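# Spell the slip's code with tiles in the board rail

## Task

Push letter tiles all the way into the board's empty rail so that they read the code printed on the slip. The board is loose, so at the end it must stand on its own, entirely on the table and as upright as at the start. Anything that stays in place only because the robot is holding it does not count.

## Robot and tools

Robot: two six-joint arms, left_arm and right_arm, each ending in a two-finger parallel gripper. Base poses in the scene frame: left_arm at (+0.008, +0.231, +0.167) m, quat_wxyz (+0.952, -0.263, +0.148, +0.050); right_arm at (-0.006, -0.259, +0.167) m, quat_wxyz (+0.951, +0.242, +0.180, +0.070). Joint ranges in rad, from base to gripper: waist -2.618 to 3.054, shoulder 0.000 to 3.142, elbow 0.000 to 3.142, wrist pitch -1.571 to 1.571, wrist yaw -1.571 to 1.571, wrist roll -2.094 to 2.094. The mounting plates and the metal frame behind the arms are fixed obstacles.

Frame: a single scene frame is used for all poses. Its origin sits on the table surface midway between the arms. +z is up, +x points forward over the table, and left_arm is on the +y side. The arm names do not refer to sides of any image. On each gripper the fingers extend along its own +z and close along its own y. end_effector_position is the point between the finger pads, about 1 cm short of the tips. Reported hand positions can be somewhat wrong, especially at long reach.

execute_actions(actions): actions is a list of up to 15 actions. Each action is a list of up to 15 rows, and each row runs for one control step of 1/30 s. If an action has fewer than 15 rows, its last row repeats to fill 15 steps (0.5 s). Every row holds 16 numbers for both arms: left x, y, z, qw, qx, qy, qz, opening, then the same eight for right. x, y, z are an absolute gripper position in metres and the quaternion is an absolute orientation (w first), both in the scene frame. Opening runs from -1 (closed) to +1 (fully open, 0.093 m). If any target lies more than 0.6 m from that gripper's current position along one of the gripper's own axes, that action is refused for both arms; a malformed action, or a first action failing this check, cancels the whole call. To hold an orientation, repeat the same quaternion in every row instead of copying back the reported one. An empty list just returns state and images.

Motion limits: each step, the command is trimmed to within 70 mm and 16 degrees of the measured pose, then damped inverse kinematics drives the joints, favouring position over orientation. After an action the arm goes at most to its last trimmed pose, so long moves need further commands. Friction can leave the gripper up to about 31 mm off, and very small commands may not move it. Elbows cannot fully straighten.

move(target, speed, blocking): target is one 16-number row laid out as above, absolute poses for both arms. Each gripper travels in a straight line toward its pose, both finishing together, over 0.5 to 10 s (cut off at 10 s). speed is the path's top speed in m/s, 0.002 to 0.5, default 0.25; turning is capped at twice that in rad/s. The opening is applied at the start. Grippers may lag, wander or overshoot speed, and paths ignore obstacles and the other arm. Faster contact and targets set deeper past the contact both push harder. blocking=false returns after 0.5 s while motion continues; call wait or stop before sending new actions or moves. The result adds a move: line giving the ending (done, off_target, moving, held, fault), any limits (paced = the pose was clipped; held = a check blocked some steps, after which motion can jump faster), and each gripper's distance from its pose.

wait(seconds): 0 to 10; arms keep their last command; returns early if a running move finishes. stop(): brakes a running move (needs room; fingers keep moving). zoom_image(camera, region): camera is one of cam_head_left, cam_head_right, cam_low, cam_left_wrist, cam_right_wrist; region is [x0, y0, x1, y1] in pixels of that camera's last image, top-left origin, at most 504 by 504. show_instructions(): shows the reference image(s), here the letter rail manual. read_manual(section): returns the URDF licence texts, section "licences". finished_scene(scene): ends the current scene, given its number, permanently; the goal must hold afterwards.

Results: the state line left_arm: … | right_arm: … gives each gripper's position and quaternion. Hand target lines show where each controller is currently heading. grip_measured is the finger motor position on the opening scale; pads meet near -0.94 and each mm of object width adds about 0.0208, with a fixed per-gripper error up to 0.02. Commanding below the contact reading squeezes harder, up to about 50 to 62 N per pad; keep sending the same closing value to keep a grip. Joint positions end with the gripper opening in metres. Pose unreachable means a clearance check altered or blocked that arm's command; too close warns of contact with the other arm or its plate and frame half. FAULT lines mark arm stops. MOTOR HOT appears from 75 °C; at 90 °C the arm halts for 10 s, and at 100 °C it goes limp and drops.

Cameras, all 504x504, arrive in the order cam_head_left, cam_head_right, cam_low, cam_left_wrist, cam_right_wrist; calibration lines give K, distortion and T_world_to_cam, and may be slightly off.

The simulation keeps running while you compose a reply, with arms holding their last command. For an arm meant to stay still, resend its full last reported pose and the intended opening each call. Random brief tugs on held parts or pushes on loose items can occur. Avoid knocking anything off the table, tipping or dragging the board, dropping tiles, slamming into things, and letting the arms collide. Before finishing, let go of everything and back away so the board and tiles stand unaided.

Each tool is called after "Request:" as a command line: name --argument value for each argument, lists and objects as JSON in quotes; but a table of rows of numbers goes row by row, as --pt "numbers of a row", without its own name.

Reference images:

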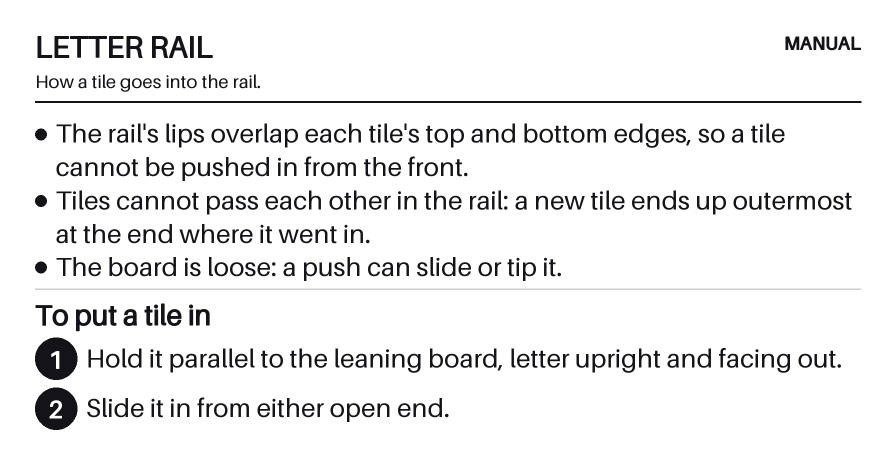

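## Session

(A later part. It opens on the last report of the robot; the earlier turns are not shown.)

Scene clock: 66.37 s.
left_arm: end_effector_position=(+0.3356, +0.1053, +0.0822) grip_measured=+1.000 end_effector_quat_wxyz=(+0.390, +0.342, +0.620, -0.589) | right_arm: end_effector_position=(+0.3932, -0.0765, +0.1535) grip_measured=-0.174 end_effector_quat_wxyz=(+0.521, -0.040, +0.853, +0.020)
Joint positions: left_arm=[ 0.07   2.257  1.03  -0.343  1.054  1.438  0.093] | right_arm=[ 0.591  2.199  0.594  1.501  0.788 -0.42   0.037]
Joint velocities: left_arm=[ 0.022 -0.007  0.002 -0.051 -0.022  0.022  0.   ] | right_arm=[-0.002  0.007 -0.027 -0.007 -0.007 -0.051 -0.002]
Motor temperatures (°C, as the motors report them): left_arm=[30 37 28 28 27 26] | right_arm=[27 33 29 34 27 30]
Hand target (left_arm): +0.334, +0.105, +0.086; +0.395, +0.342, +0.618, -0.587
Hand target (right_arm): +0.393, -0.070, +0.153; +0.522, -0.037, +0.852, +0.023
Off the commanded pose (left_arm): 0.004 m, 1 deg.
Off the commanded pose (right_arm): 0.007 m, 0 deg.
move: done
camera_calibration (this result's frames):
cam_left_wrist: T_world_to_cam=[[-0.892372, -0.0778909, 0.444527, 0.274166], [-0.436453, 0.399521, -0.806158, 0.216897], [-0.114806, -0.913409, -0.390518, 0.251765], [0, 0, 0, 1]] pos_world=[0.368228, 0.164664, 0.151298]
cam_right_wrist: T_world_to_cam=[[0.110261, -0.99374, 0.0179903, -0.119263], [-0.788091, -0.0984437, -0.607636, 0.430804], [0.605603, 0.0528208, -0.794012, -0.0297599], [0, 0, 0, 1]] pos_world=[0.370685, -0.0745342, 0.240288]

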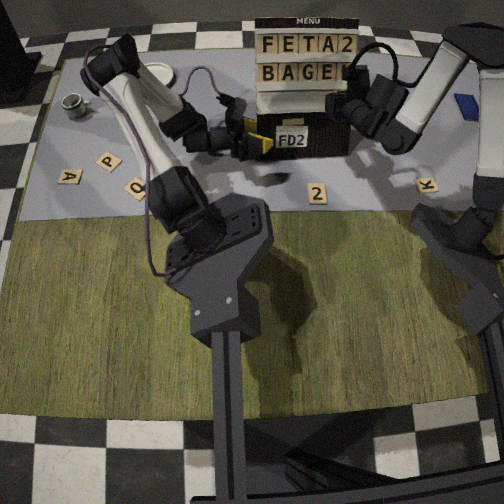

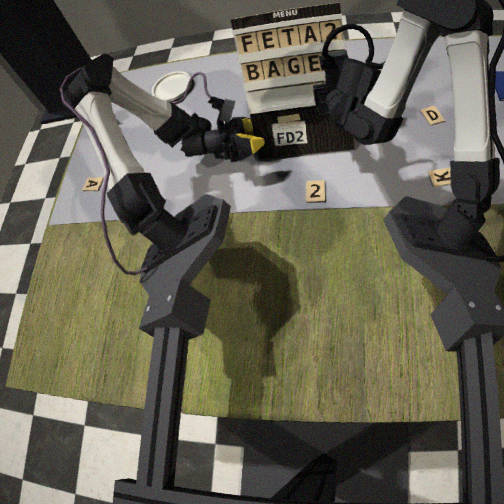

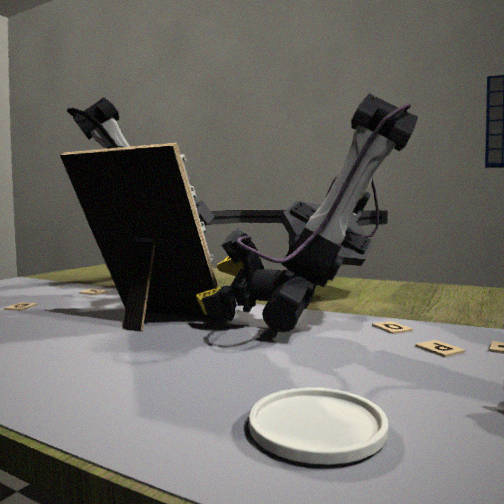

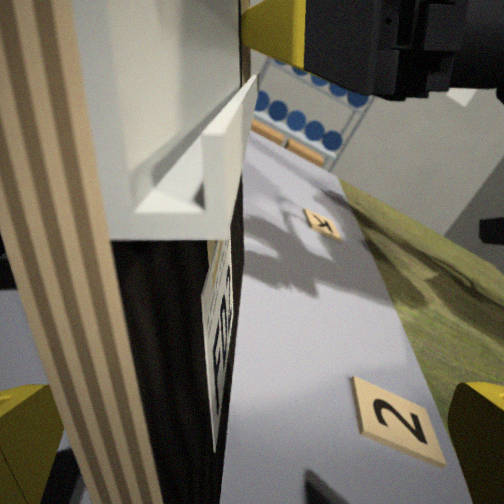

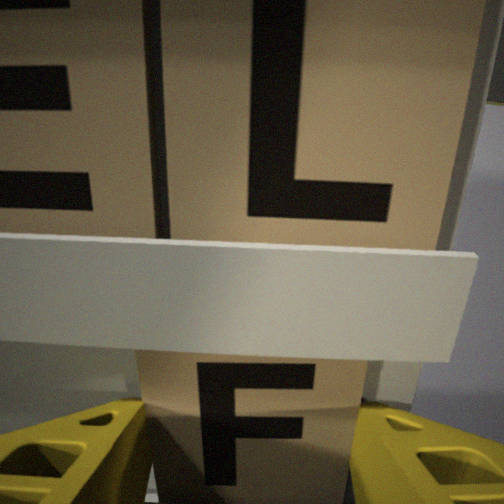

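Request:
move --target '[0.334,0.105,0.086,0.395,0.342,0.619,-0.587,1.0,0.393,-0.074,0.153,0.522,-0.0375,0.852,0.023,0.15]'

Request:
move --target '[0.334,0.105,0.086,0.395,0.342,0.619,-0.587,1.0,0.36,-0.078,0.172,0.522,-0.0375,0.852,0.023,0.15]' --speed 0.08

Request:
move --target '[0.334,0.105,0.086,0.395,0.342,0.619,-0.587,1.0,0.37,-0.24,0.172,0.45,-0.0375,0.89,0.023,0.5]'

Request:
move --target '[0.334,0.105,0.086,0.395,0.342,0.619,-0.587,1.0,0.435,-0.343,0.045,0,-0.19,0.98,0,0.5]' --speed 0.35

Scene clock: 68.23 s.
left_arm: end_effector_position=(+0.3356, +0.1053, +0.0822) grip_measured=+1.000 end_effector_quat_wxyz=(+0.390, +0.342, +0.620, -0.589) | right_arm: end_effector_position=(+0.3932, -0.0760, +0.1537) grip_measured=+0.147 end_effector_quat_wxyz=(+0.521, -0.040, +0.852, +0.021)
Joint positions: left_arm=[ 0.07   2.257  1.03  -0.343  1.054  1.438  0.093] | right_arm=[ 0.591  2.199  0.594  1.501  0.784 -0.42   0.052]
Joint velocities: left_arm=[-0.007  0.002 -0.017 -0.022 -0.066  0.037  0.   ] | right_arm=[ 0.012 -0.027 -0.007 -0.007  0.037  0.007  0.001]
Motor temperatures (°C, as the motors report them): left_arm=[30 37 28 28 27 26] | right_arm=[28 33 29 34 27 30]
Hand target (left_arm): +0.334, +0.105, +0.086; +0.395, +0.342, +0.618, -0.587
Hand target (right_arm): +0.393, -0.074, +0.153; +0.522, -0.038, +0.852, +0.023
Off the commanded pose (left_arm): 0.004 m, 1 deg.
Off the commanded pose (right_arm): 0.002 m, 0 deg.
move: done
camera_calibration (this result's frames):
cam_left_wrist: T_world_to_cam=[[-0.892372, -0.0778909, 0.444527, 0.274166], [-0.436453, 0.399521, -0.806158, 0.216897], [-0.114806, -0.913409, -0.390518, 0.251765], [0, 0, 0, 1]] pos_world=[0.368228, 0.164664, 0.151298]
cam_right_wrist: T_world_to_cam=[[0.112542, -0.993512, 0.016407, -0.119434], [-0.787205, -0.0992234, -0.608656, 0.430753], [0.606335, 0.0555835, -0.793264, -0.0298646], [0, 0, 0, 1]] pos_world=[0.370641, -0.074258, 0.24045]

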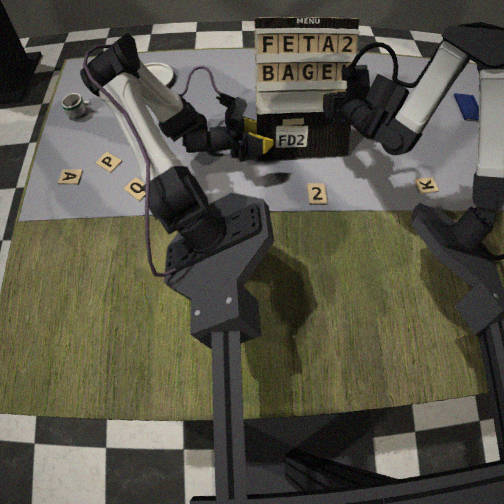

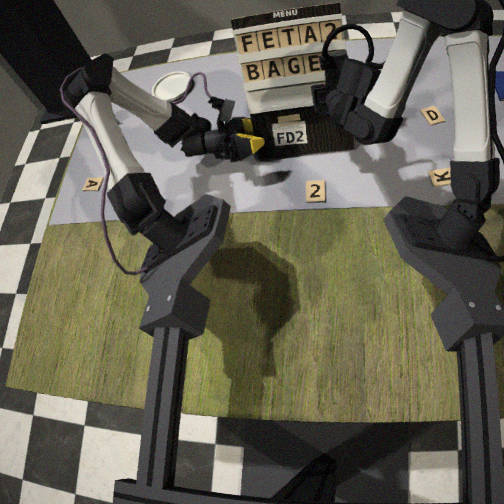

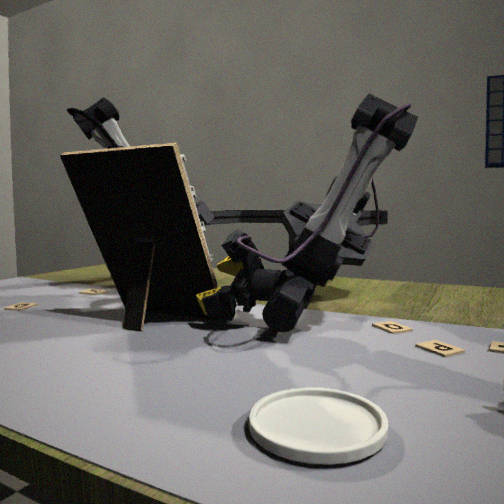

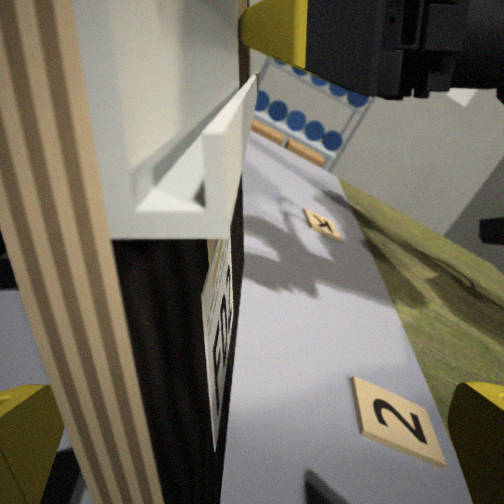

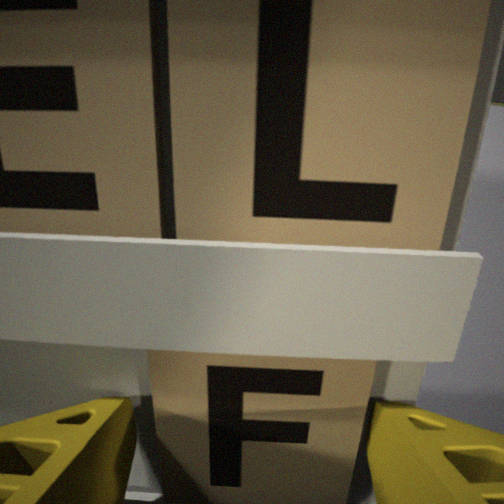

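Scene clock: 69.13 s.
left_arm: end_effector_position=(+0.3356, +0.1053, +0.0822) grip_measured=+1.000 end_effector_quat_wxyz=(+0.390, +0.342, +0.620, -0.589) | right_arm: end_effector_position=(+0.3627, -0.0738, +0.1678) grip_measured=+0.147 end_effector_quat_wxyz=(+0.520, -0.044, +0.853, +0.021)
Joint positions: left_arm=[ 0.07   2.257  1.03  -0.343  1.054  1.438  0.093] | right_arm=[ 0.684  2.173  0.511  1.541  0.874 -0.406  0.052]
Joint velocities: left_arm=[-0.002 -0.032 -0.007 -0.037 -0.022  0.051  0.   ] | right_arm=[-0.012  0.002 -0.012 -0.051 -0.022 -0.022 -0.002]
Motor temperatures (°C, as the motors report them): left_arm=[30 37 28 28 27 26] | right_arm=[28 33 29 34 27 30]
Hand target (left_arm): +0.334, +0.105, +0.086; +0.395, +0.342, +0.618, -0.587
Hand target (right_arm): +0.360, -0.077, +0.172; +0.522, -0.038, +0.852, +0.023
Off the commanded pose (left_arm): 0.004 m, 1 deg.
Off the commanded pose (right_arm): 0.007 m, 1 deg.
move: done
camera_calibration (this result's frames):
cam_left_wrist: T_world_to_cam=[[-0.892372, -0.0778909, 0.444527, 0.274166], [-0.436453, 0.399521, -0.806158, 0.216897], [-0.114806, -0.913409, -0.390518, 0.251765], [0, 0, 0, 1]] pos_world=[0.368228, 0.164664, 0.151298]
cam_right_wrist: T_world_to_cam=[[0.119833, -0.992581, 0.0205629, -0.117296], [-0.788262, -0.107717, -0.605839, 0.414784], [0.603559, 0.0563908, -0.795322, 0.00116979], [0, 0, 0, 1]] pos_world=[0.340309, -0.0718125, 0.254635]

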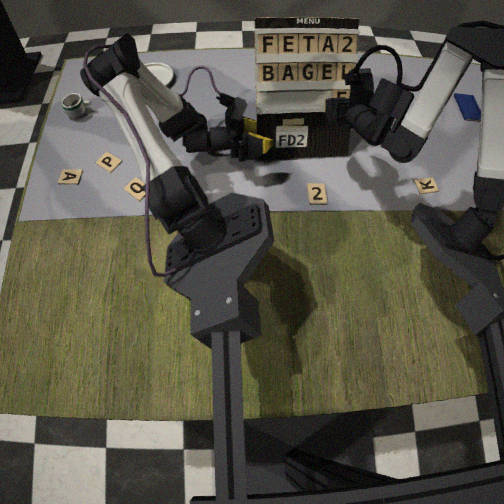

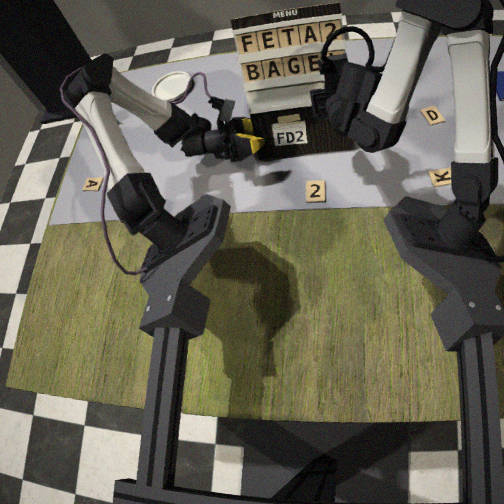

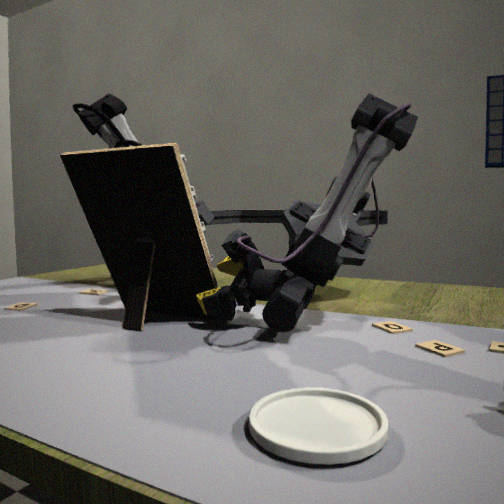

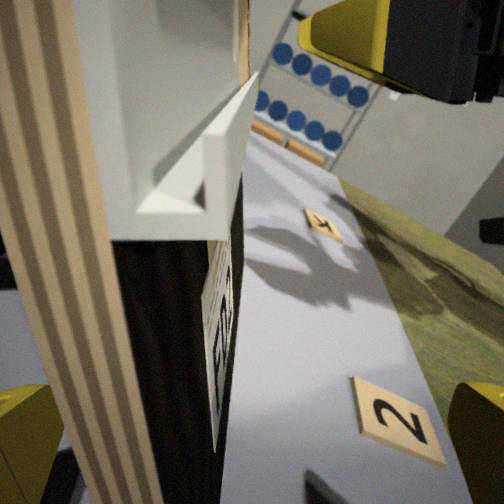

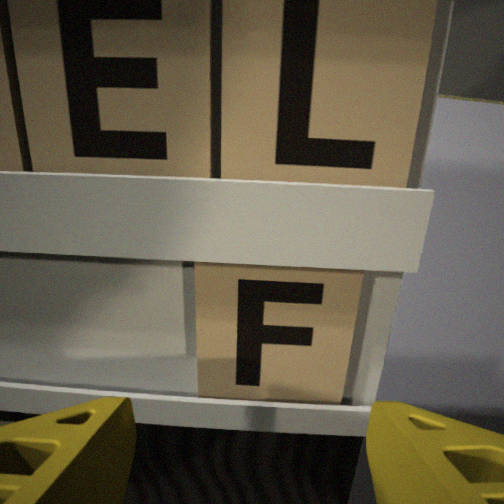

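Scene clock: 70.77 s.
left_arm: end_effector_position=(+0.3356, +0.1053, +0.0822) grip_measured=+1.000 end_effector_quat_wxyz=(+0.390, +0.342, +0.620, -0.589) | right_arm: end_effector_position=(+0.3644, -0.2353, +0.1688) grip_measured=+0.497 end_effector_quat_wxyz=(+0.445, -0.048, +0.894, +0.023)
Joint positions: left_arm=[ 0.07   2.257  1.03  -0.343  1.054  1.438  0.093] | right_arm=[ 0.243  1.28   0.262  0.752  0.493 -0.38   0.069]
Joint velocities: left_arm=[-0.002 -0.002 -0.012 -0.051 -0.022 -0.037  0.   ] | right_arm=[ 0.007 -0.002 -0.007  0.095 -0.051  0.022 -0.   ]
Motor temperatures (°C, as the motors report them): left_arm=[30 37 28 28 27 26] | right_arm=[28 33 29 34 27 30]
Hand target (left_arm): +0.334, +0.105, +0.086; +0.395, +0.342, +0.618, -0.587
Hand target (right_arm): +0.370, -0.241, +0.174; +0.451, -0.038, +0.891, +0.023
Off the commanded pose (left_arm): 0.004 m, 1 deg.
Off the commanded pose (right_arm): 0.008 m, 1 deg.
move: done
camera_calibration (this result's frames):
cam_left_wrist: T_world_to_cam=[[-0.892372, -0.0778909, 0.444527, 0.274166], [-0.436453, 0.399521, -0.806158, 0.216897], [-0.114806, -0.913409, -0.390518, 0.251765], [0, 0, 0, 1]] pos_world=[0.368228, 0.164664, 0.151298]
cam_right_wrist: T_world_to_cam=[[0.130795, -0.991383, 0.00726357, -0.279326], [-0.878262, -0.119263, -0.463068, 0.405365], [0.459944, 0.0541877, -0.886293, 0.0772078], [0, 0, 0, 1]] pos_world=[0.35704, -0.232758, 0.258169]

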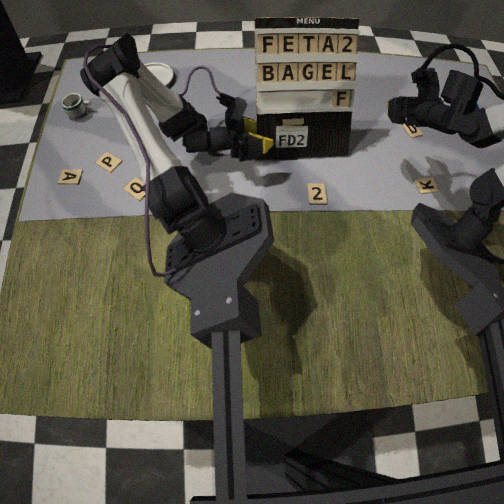

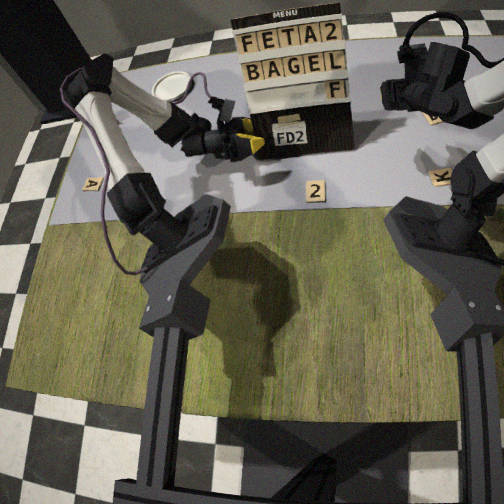

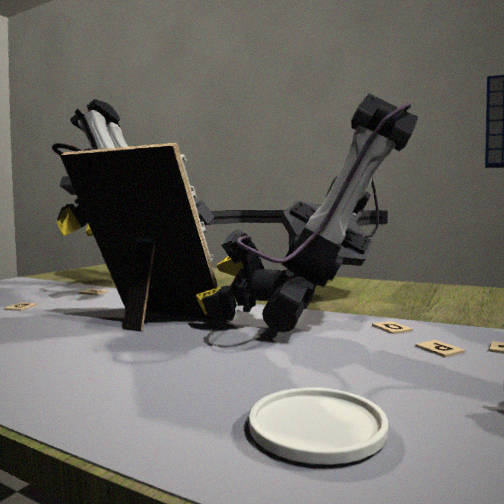

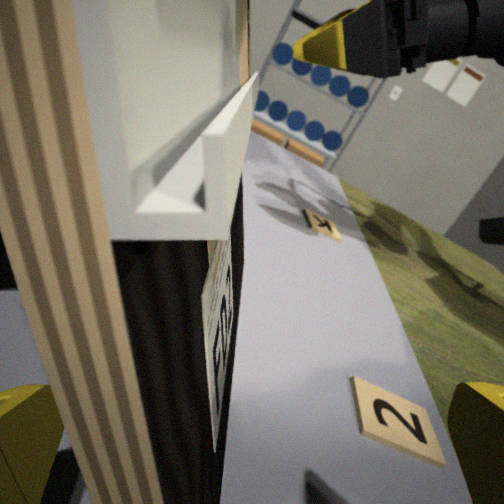

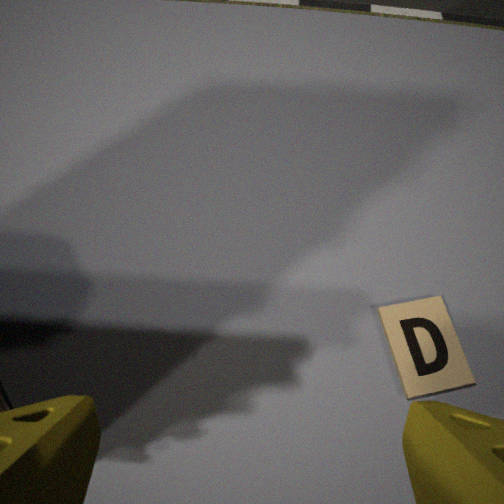

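Scene clock: 72.90 s.
left_arm: end_effector_position=(+0.3356, +0.1053, +0.0822) grip_measured=+1.000 end_effector_quat_wxyz=(+0.390, +0.342, +0.620, -0.589) | right_arm: end_effector_position=(+0.4357, -0.3414, +0.0504) grip_measured=+0.497 end_effector_quat_wxyz=(+0.014, -0.189, +0.982, +0.002)
Joint positions: left_arm=[ 0.07   2.257  1.03  -0.343  1.054  1.438  0.093] | right_arm=[-0.184  1.868  1.403 -0.633  0.421 -0.529  0.069]
Joint velocities: left_arm=[ 0.012  0.002  0.012 -0.007 -0.051 -0.051  0.   ] | right_arm=[ 0.007 -0.002 -0.002 -0.095  0.022  0.007  0.001]
Motor temperatures (°C, as the motors report them): left_arm=[30 37 28 28 27 26] | right_arm=[28 34 29 34 27 30]
Hand target (left_arm): +0.334, +0.105, +0.086; +0.395, +0.342, +0.618, -0.587
Hand target (right_arm): +0.433, -0.344, +0.043; +0.000, -0.192, +0.981, +0.001
Off the commanded pose (left_arm): 0.004 m, 1 deg.
Off the commanded pose (right_arm): 0.006 m, 2 deg.
move: done
camera_calibration (this result's frames):
cam_left_wrist: T_world_to_cam=[[-0.892372, -0.0778909, 0.444527, 0.274166], [-0.436453, 0.399521, -0.806158, 0.216897], [-0.114806, -0.913409, -0.390518, 0.251765], [0, 0, 0, 1]] pos_world=[0.368228, 0.164664, 0.151298]
cam_right_wrist: T_world_to_cam=[[0.390204, -0.920618, -0.0142182, -0.480754], [-0.840477, -0.362457, 0.40277, 0.257385], [-0.375951, -0.145213, -0.915191, 0.24282], [0, 0, 0, 1]] pos_world=[0.495207, -0.31404, 0.111724]

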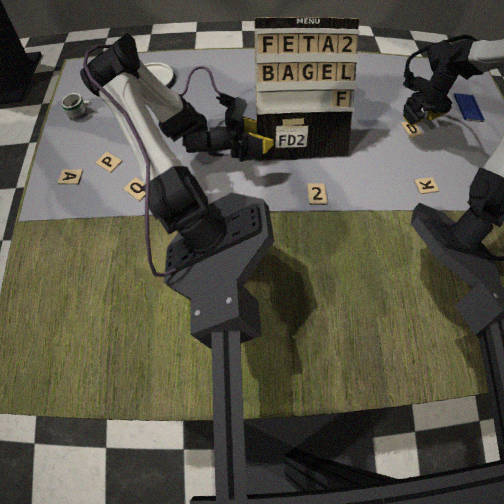

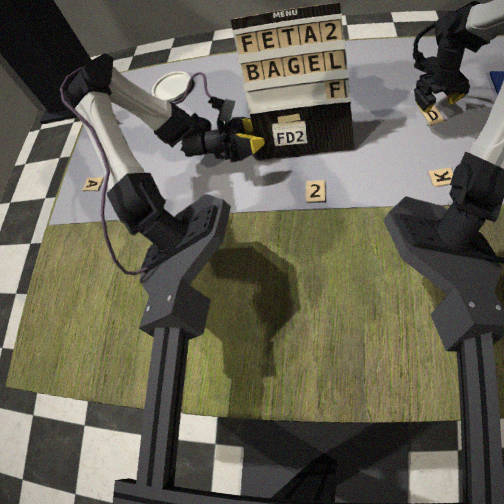

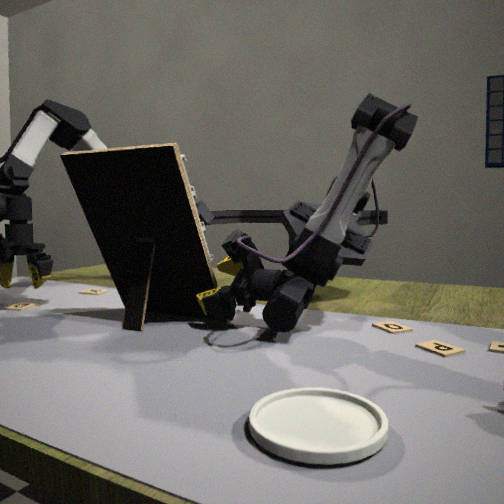

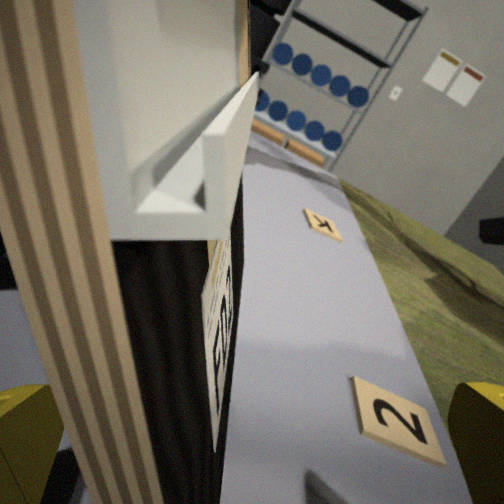

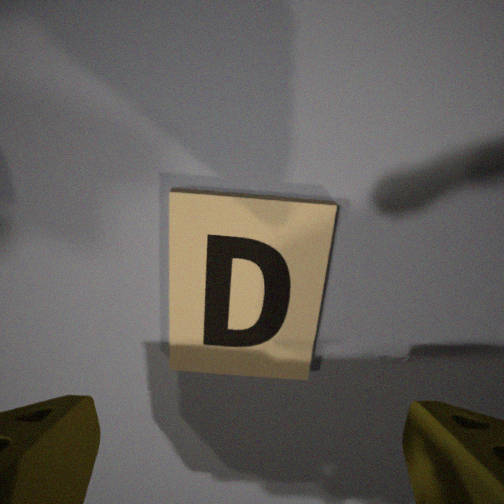

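Request:
move --target '[0.334,0.105,0.086,0.395,0.342,0.619,-0.587,1.0,0.441,-0.334,0.002,0,-0.156,0.988,0,0.5]' --speed 0.06

Scene clock: 74.27 s.
left_arm: end_effector_position=(+0.3356, +0.1053, +0.0822) grip_measured=+1.000 end_effector_quat_wxyz=(+0.390, +0.342, +0.620, -0.589) | right_arm: end_effector_position=(+0.4382, -0.3305, +0.0101) grip_measured=+0.497 end_effector_quat_wxyz=(+0.002, -0.166, +0.986, +0.003)
Joint positions: left_arm=[ 0.07   2.257  1.03  -0.343  1.054  1.438  0.093] | right_arm=[-0.198  1.99   1.428 -0.554  0.422 -0.485  0.069]
Joint velocities: left_arm=[ 0.007 -0.007 -0.012 -0.037  0.051 -0.037  0.   ] | right_arm=[-0.012 -0.007 -0.027 -0.022 -0.037  0.066 -0.001]
Motor temperatures (°C, as the motors report them): left_arm=[30 37 28 28 27 26] | right_arm=[28 34 30 34 27 30]
Hand target (left_arm): +0.334, +0.105, +0.086; +0.395, +0.342, +0.618, -0.587
Hand target (right_arm): +0.440, -0.334, +0.002; +0.000, -0.156, +0.988, +0.000
Off the commanded pose (left_arm): 0.004 m, 1 deg.
Off the commanded pose (right_arm): 0.009 m, 1 deg.
move: done
camera_calibration (this result's frames):
cam_left_wrist: T_world_to_cam=[[-0.892372, -0.0778909, 0.444527, 0.274166], [-0.436453, 0.399521, -0.806158, 0.216897], [-0.114806, -0.913409, -0.390518, 0.251765], [0, 0, 0, 1]] pos_world=[0.368228, 0.164664, 0.151298]
cam_right_wrist: T_world_to_cam=[[0.345392, -0.938243, -0.0201353, -0.458371], [-0.846914, -0.32087, 0.424004, 0.296002], [-0.40428, -0.129395, -0.905436, 0.225939], [0, 0, 0, 1]] pos_world=[0.500348, -0.30585, 0.0698377]

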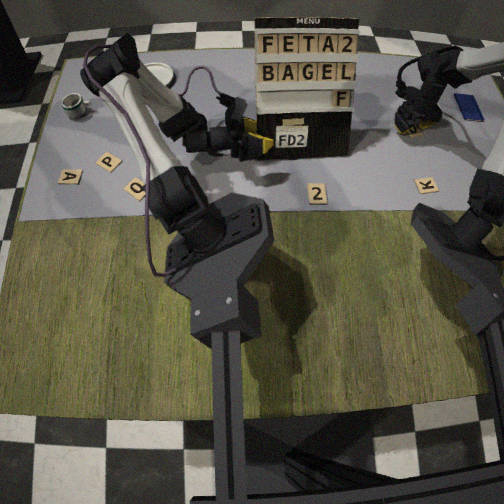

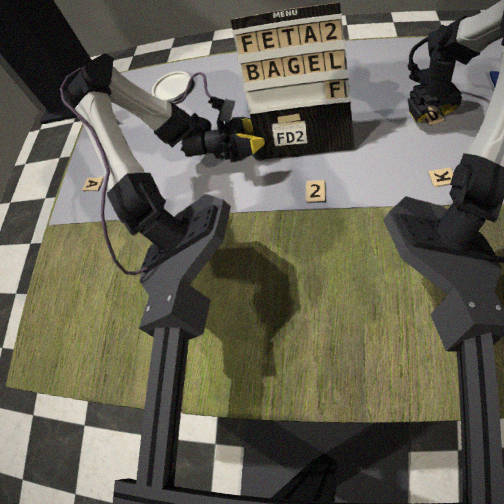

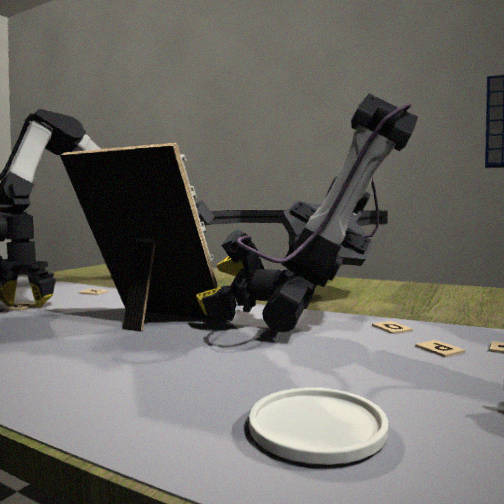

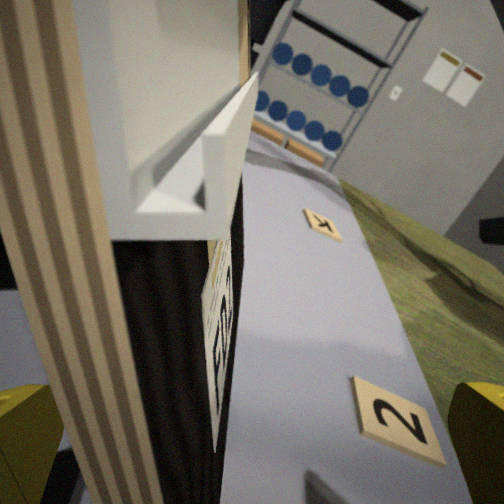

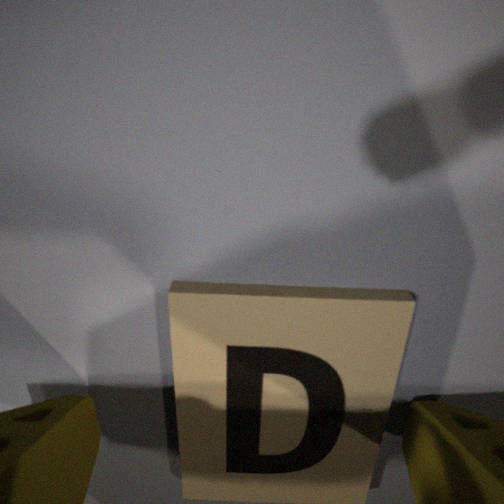

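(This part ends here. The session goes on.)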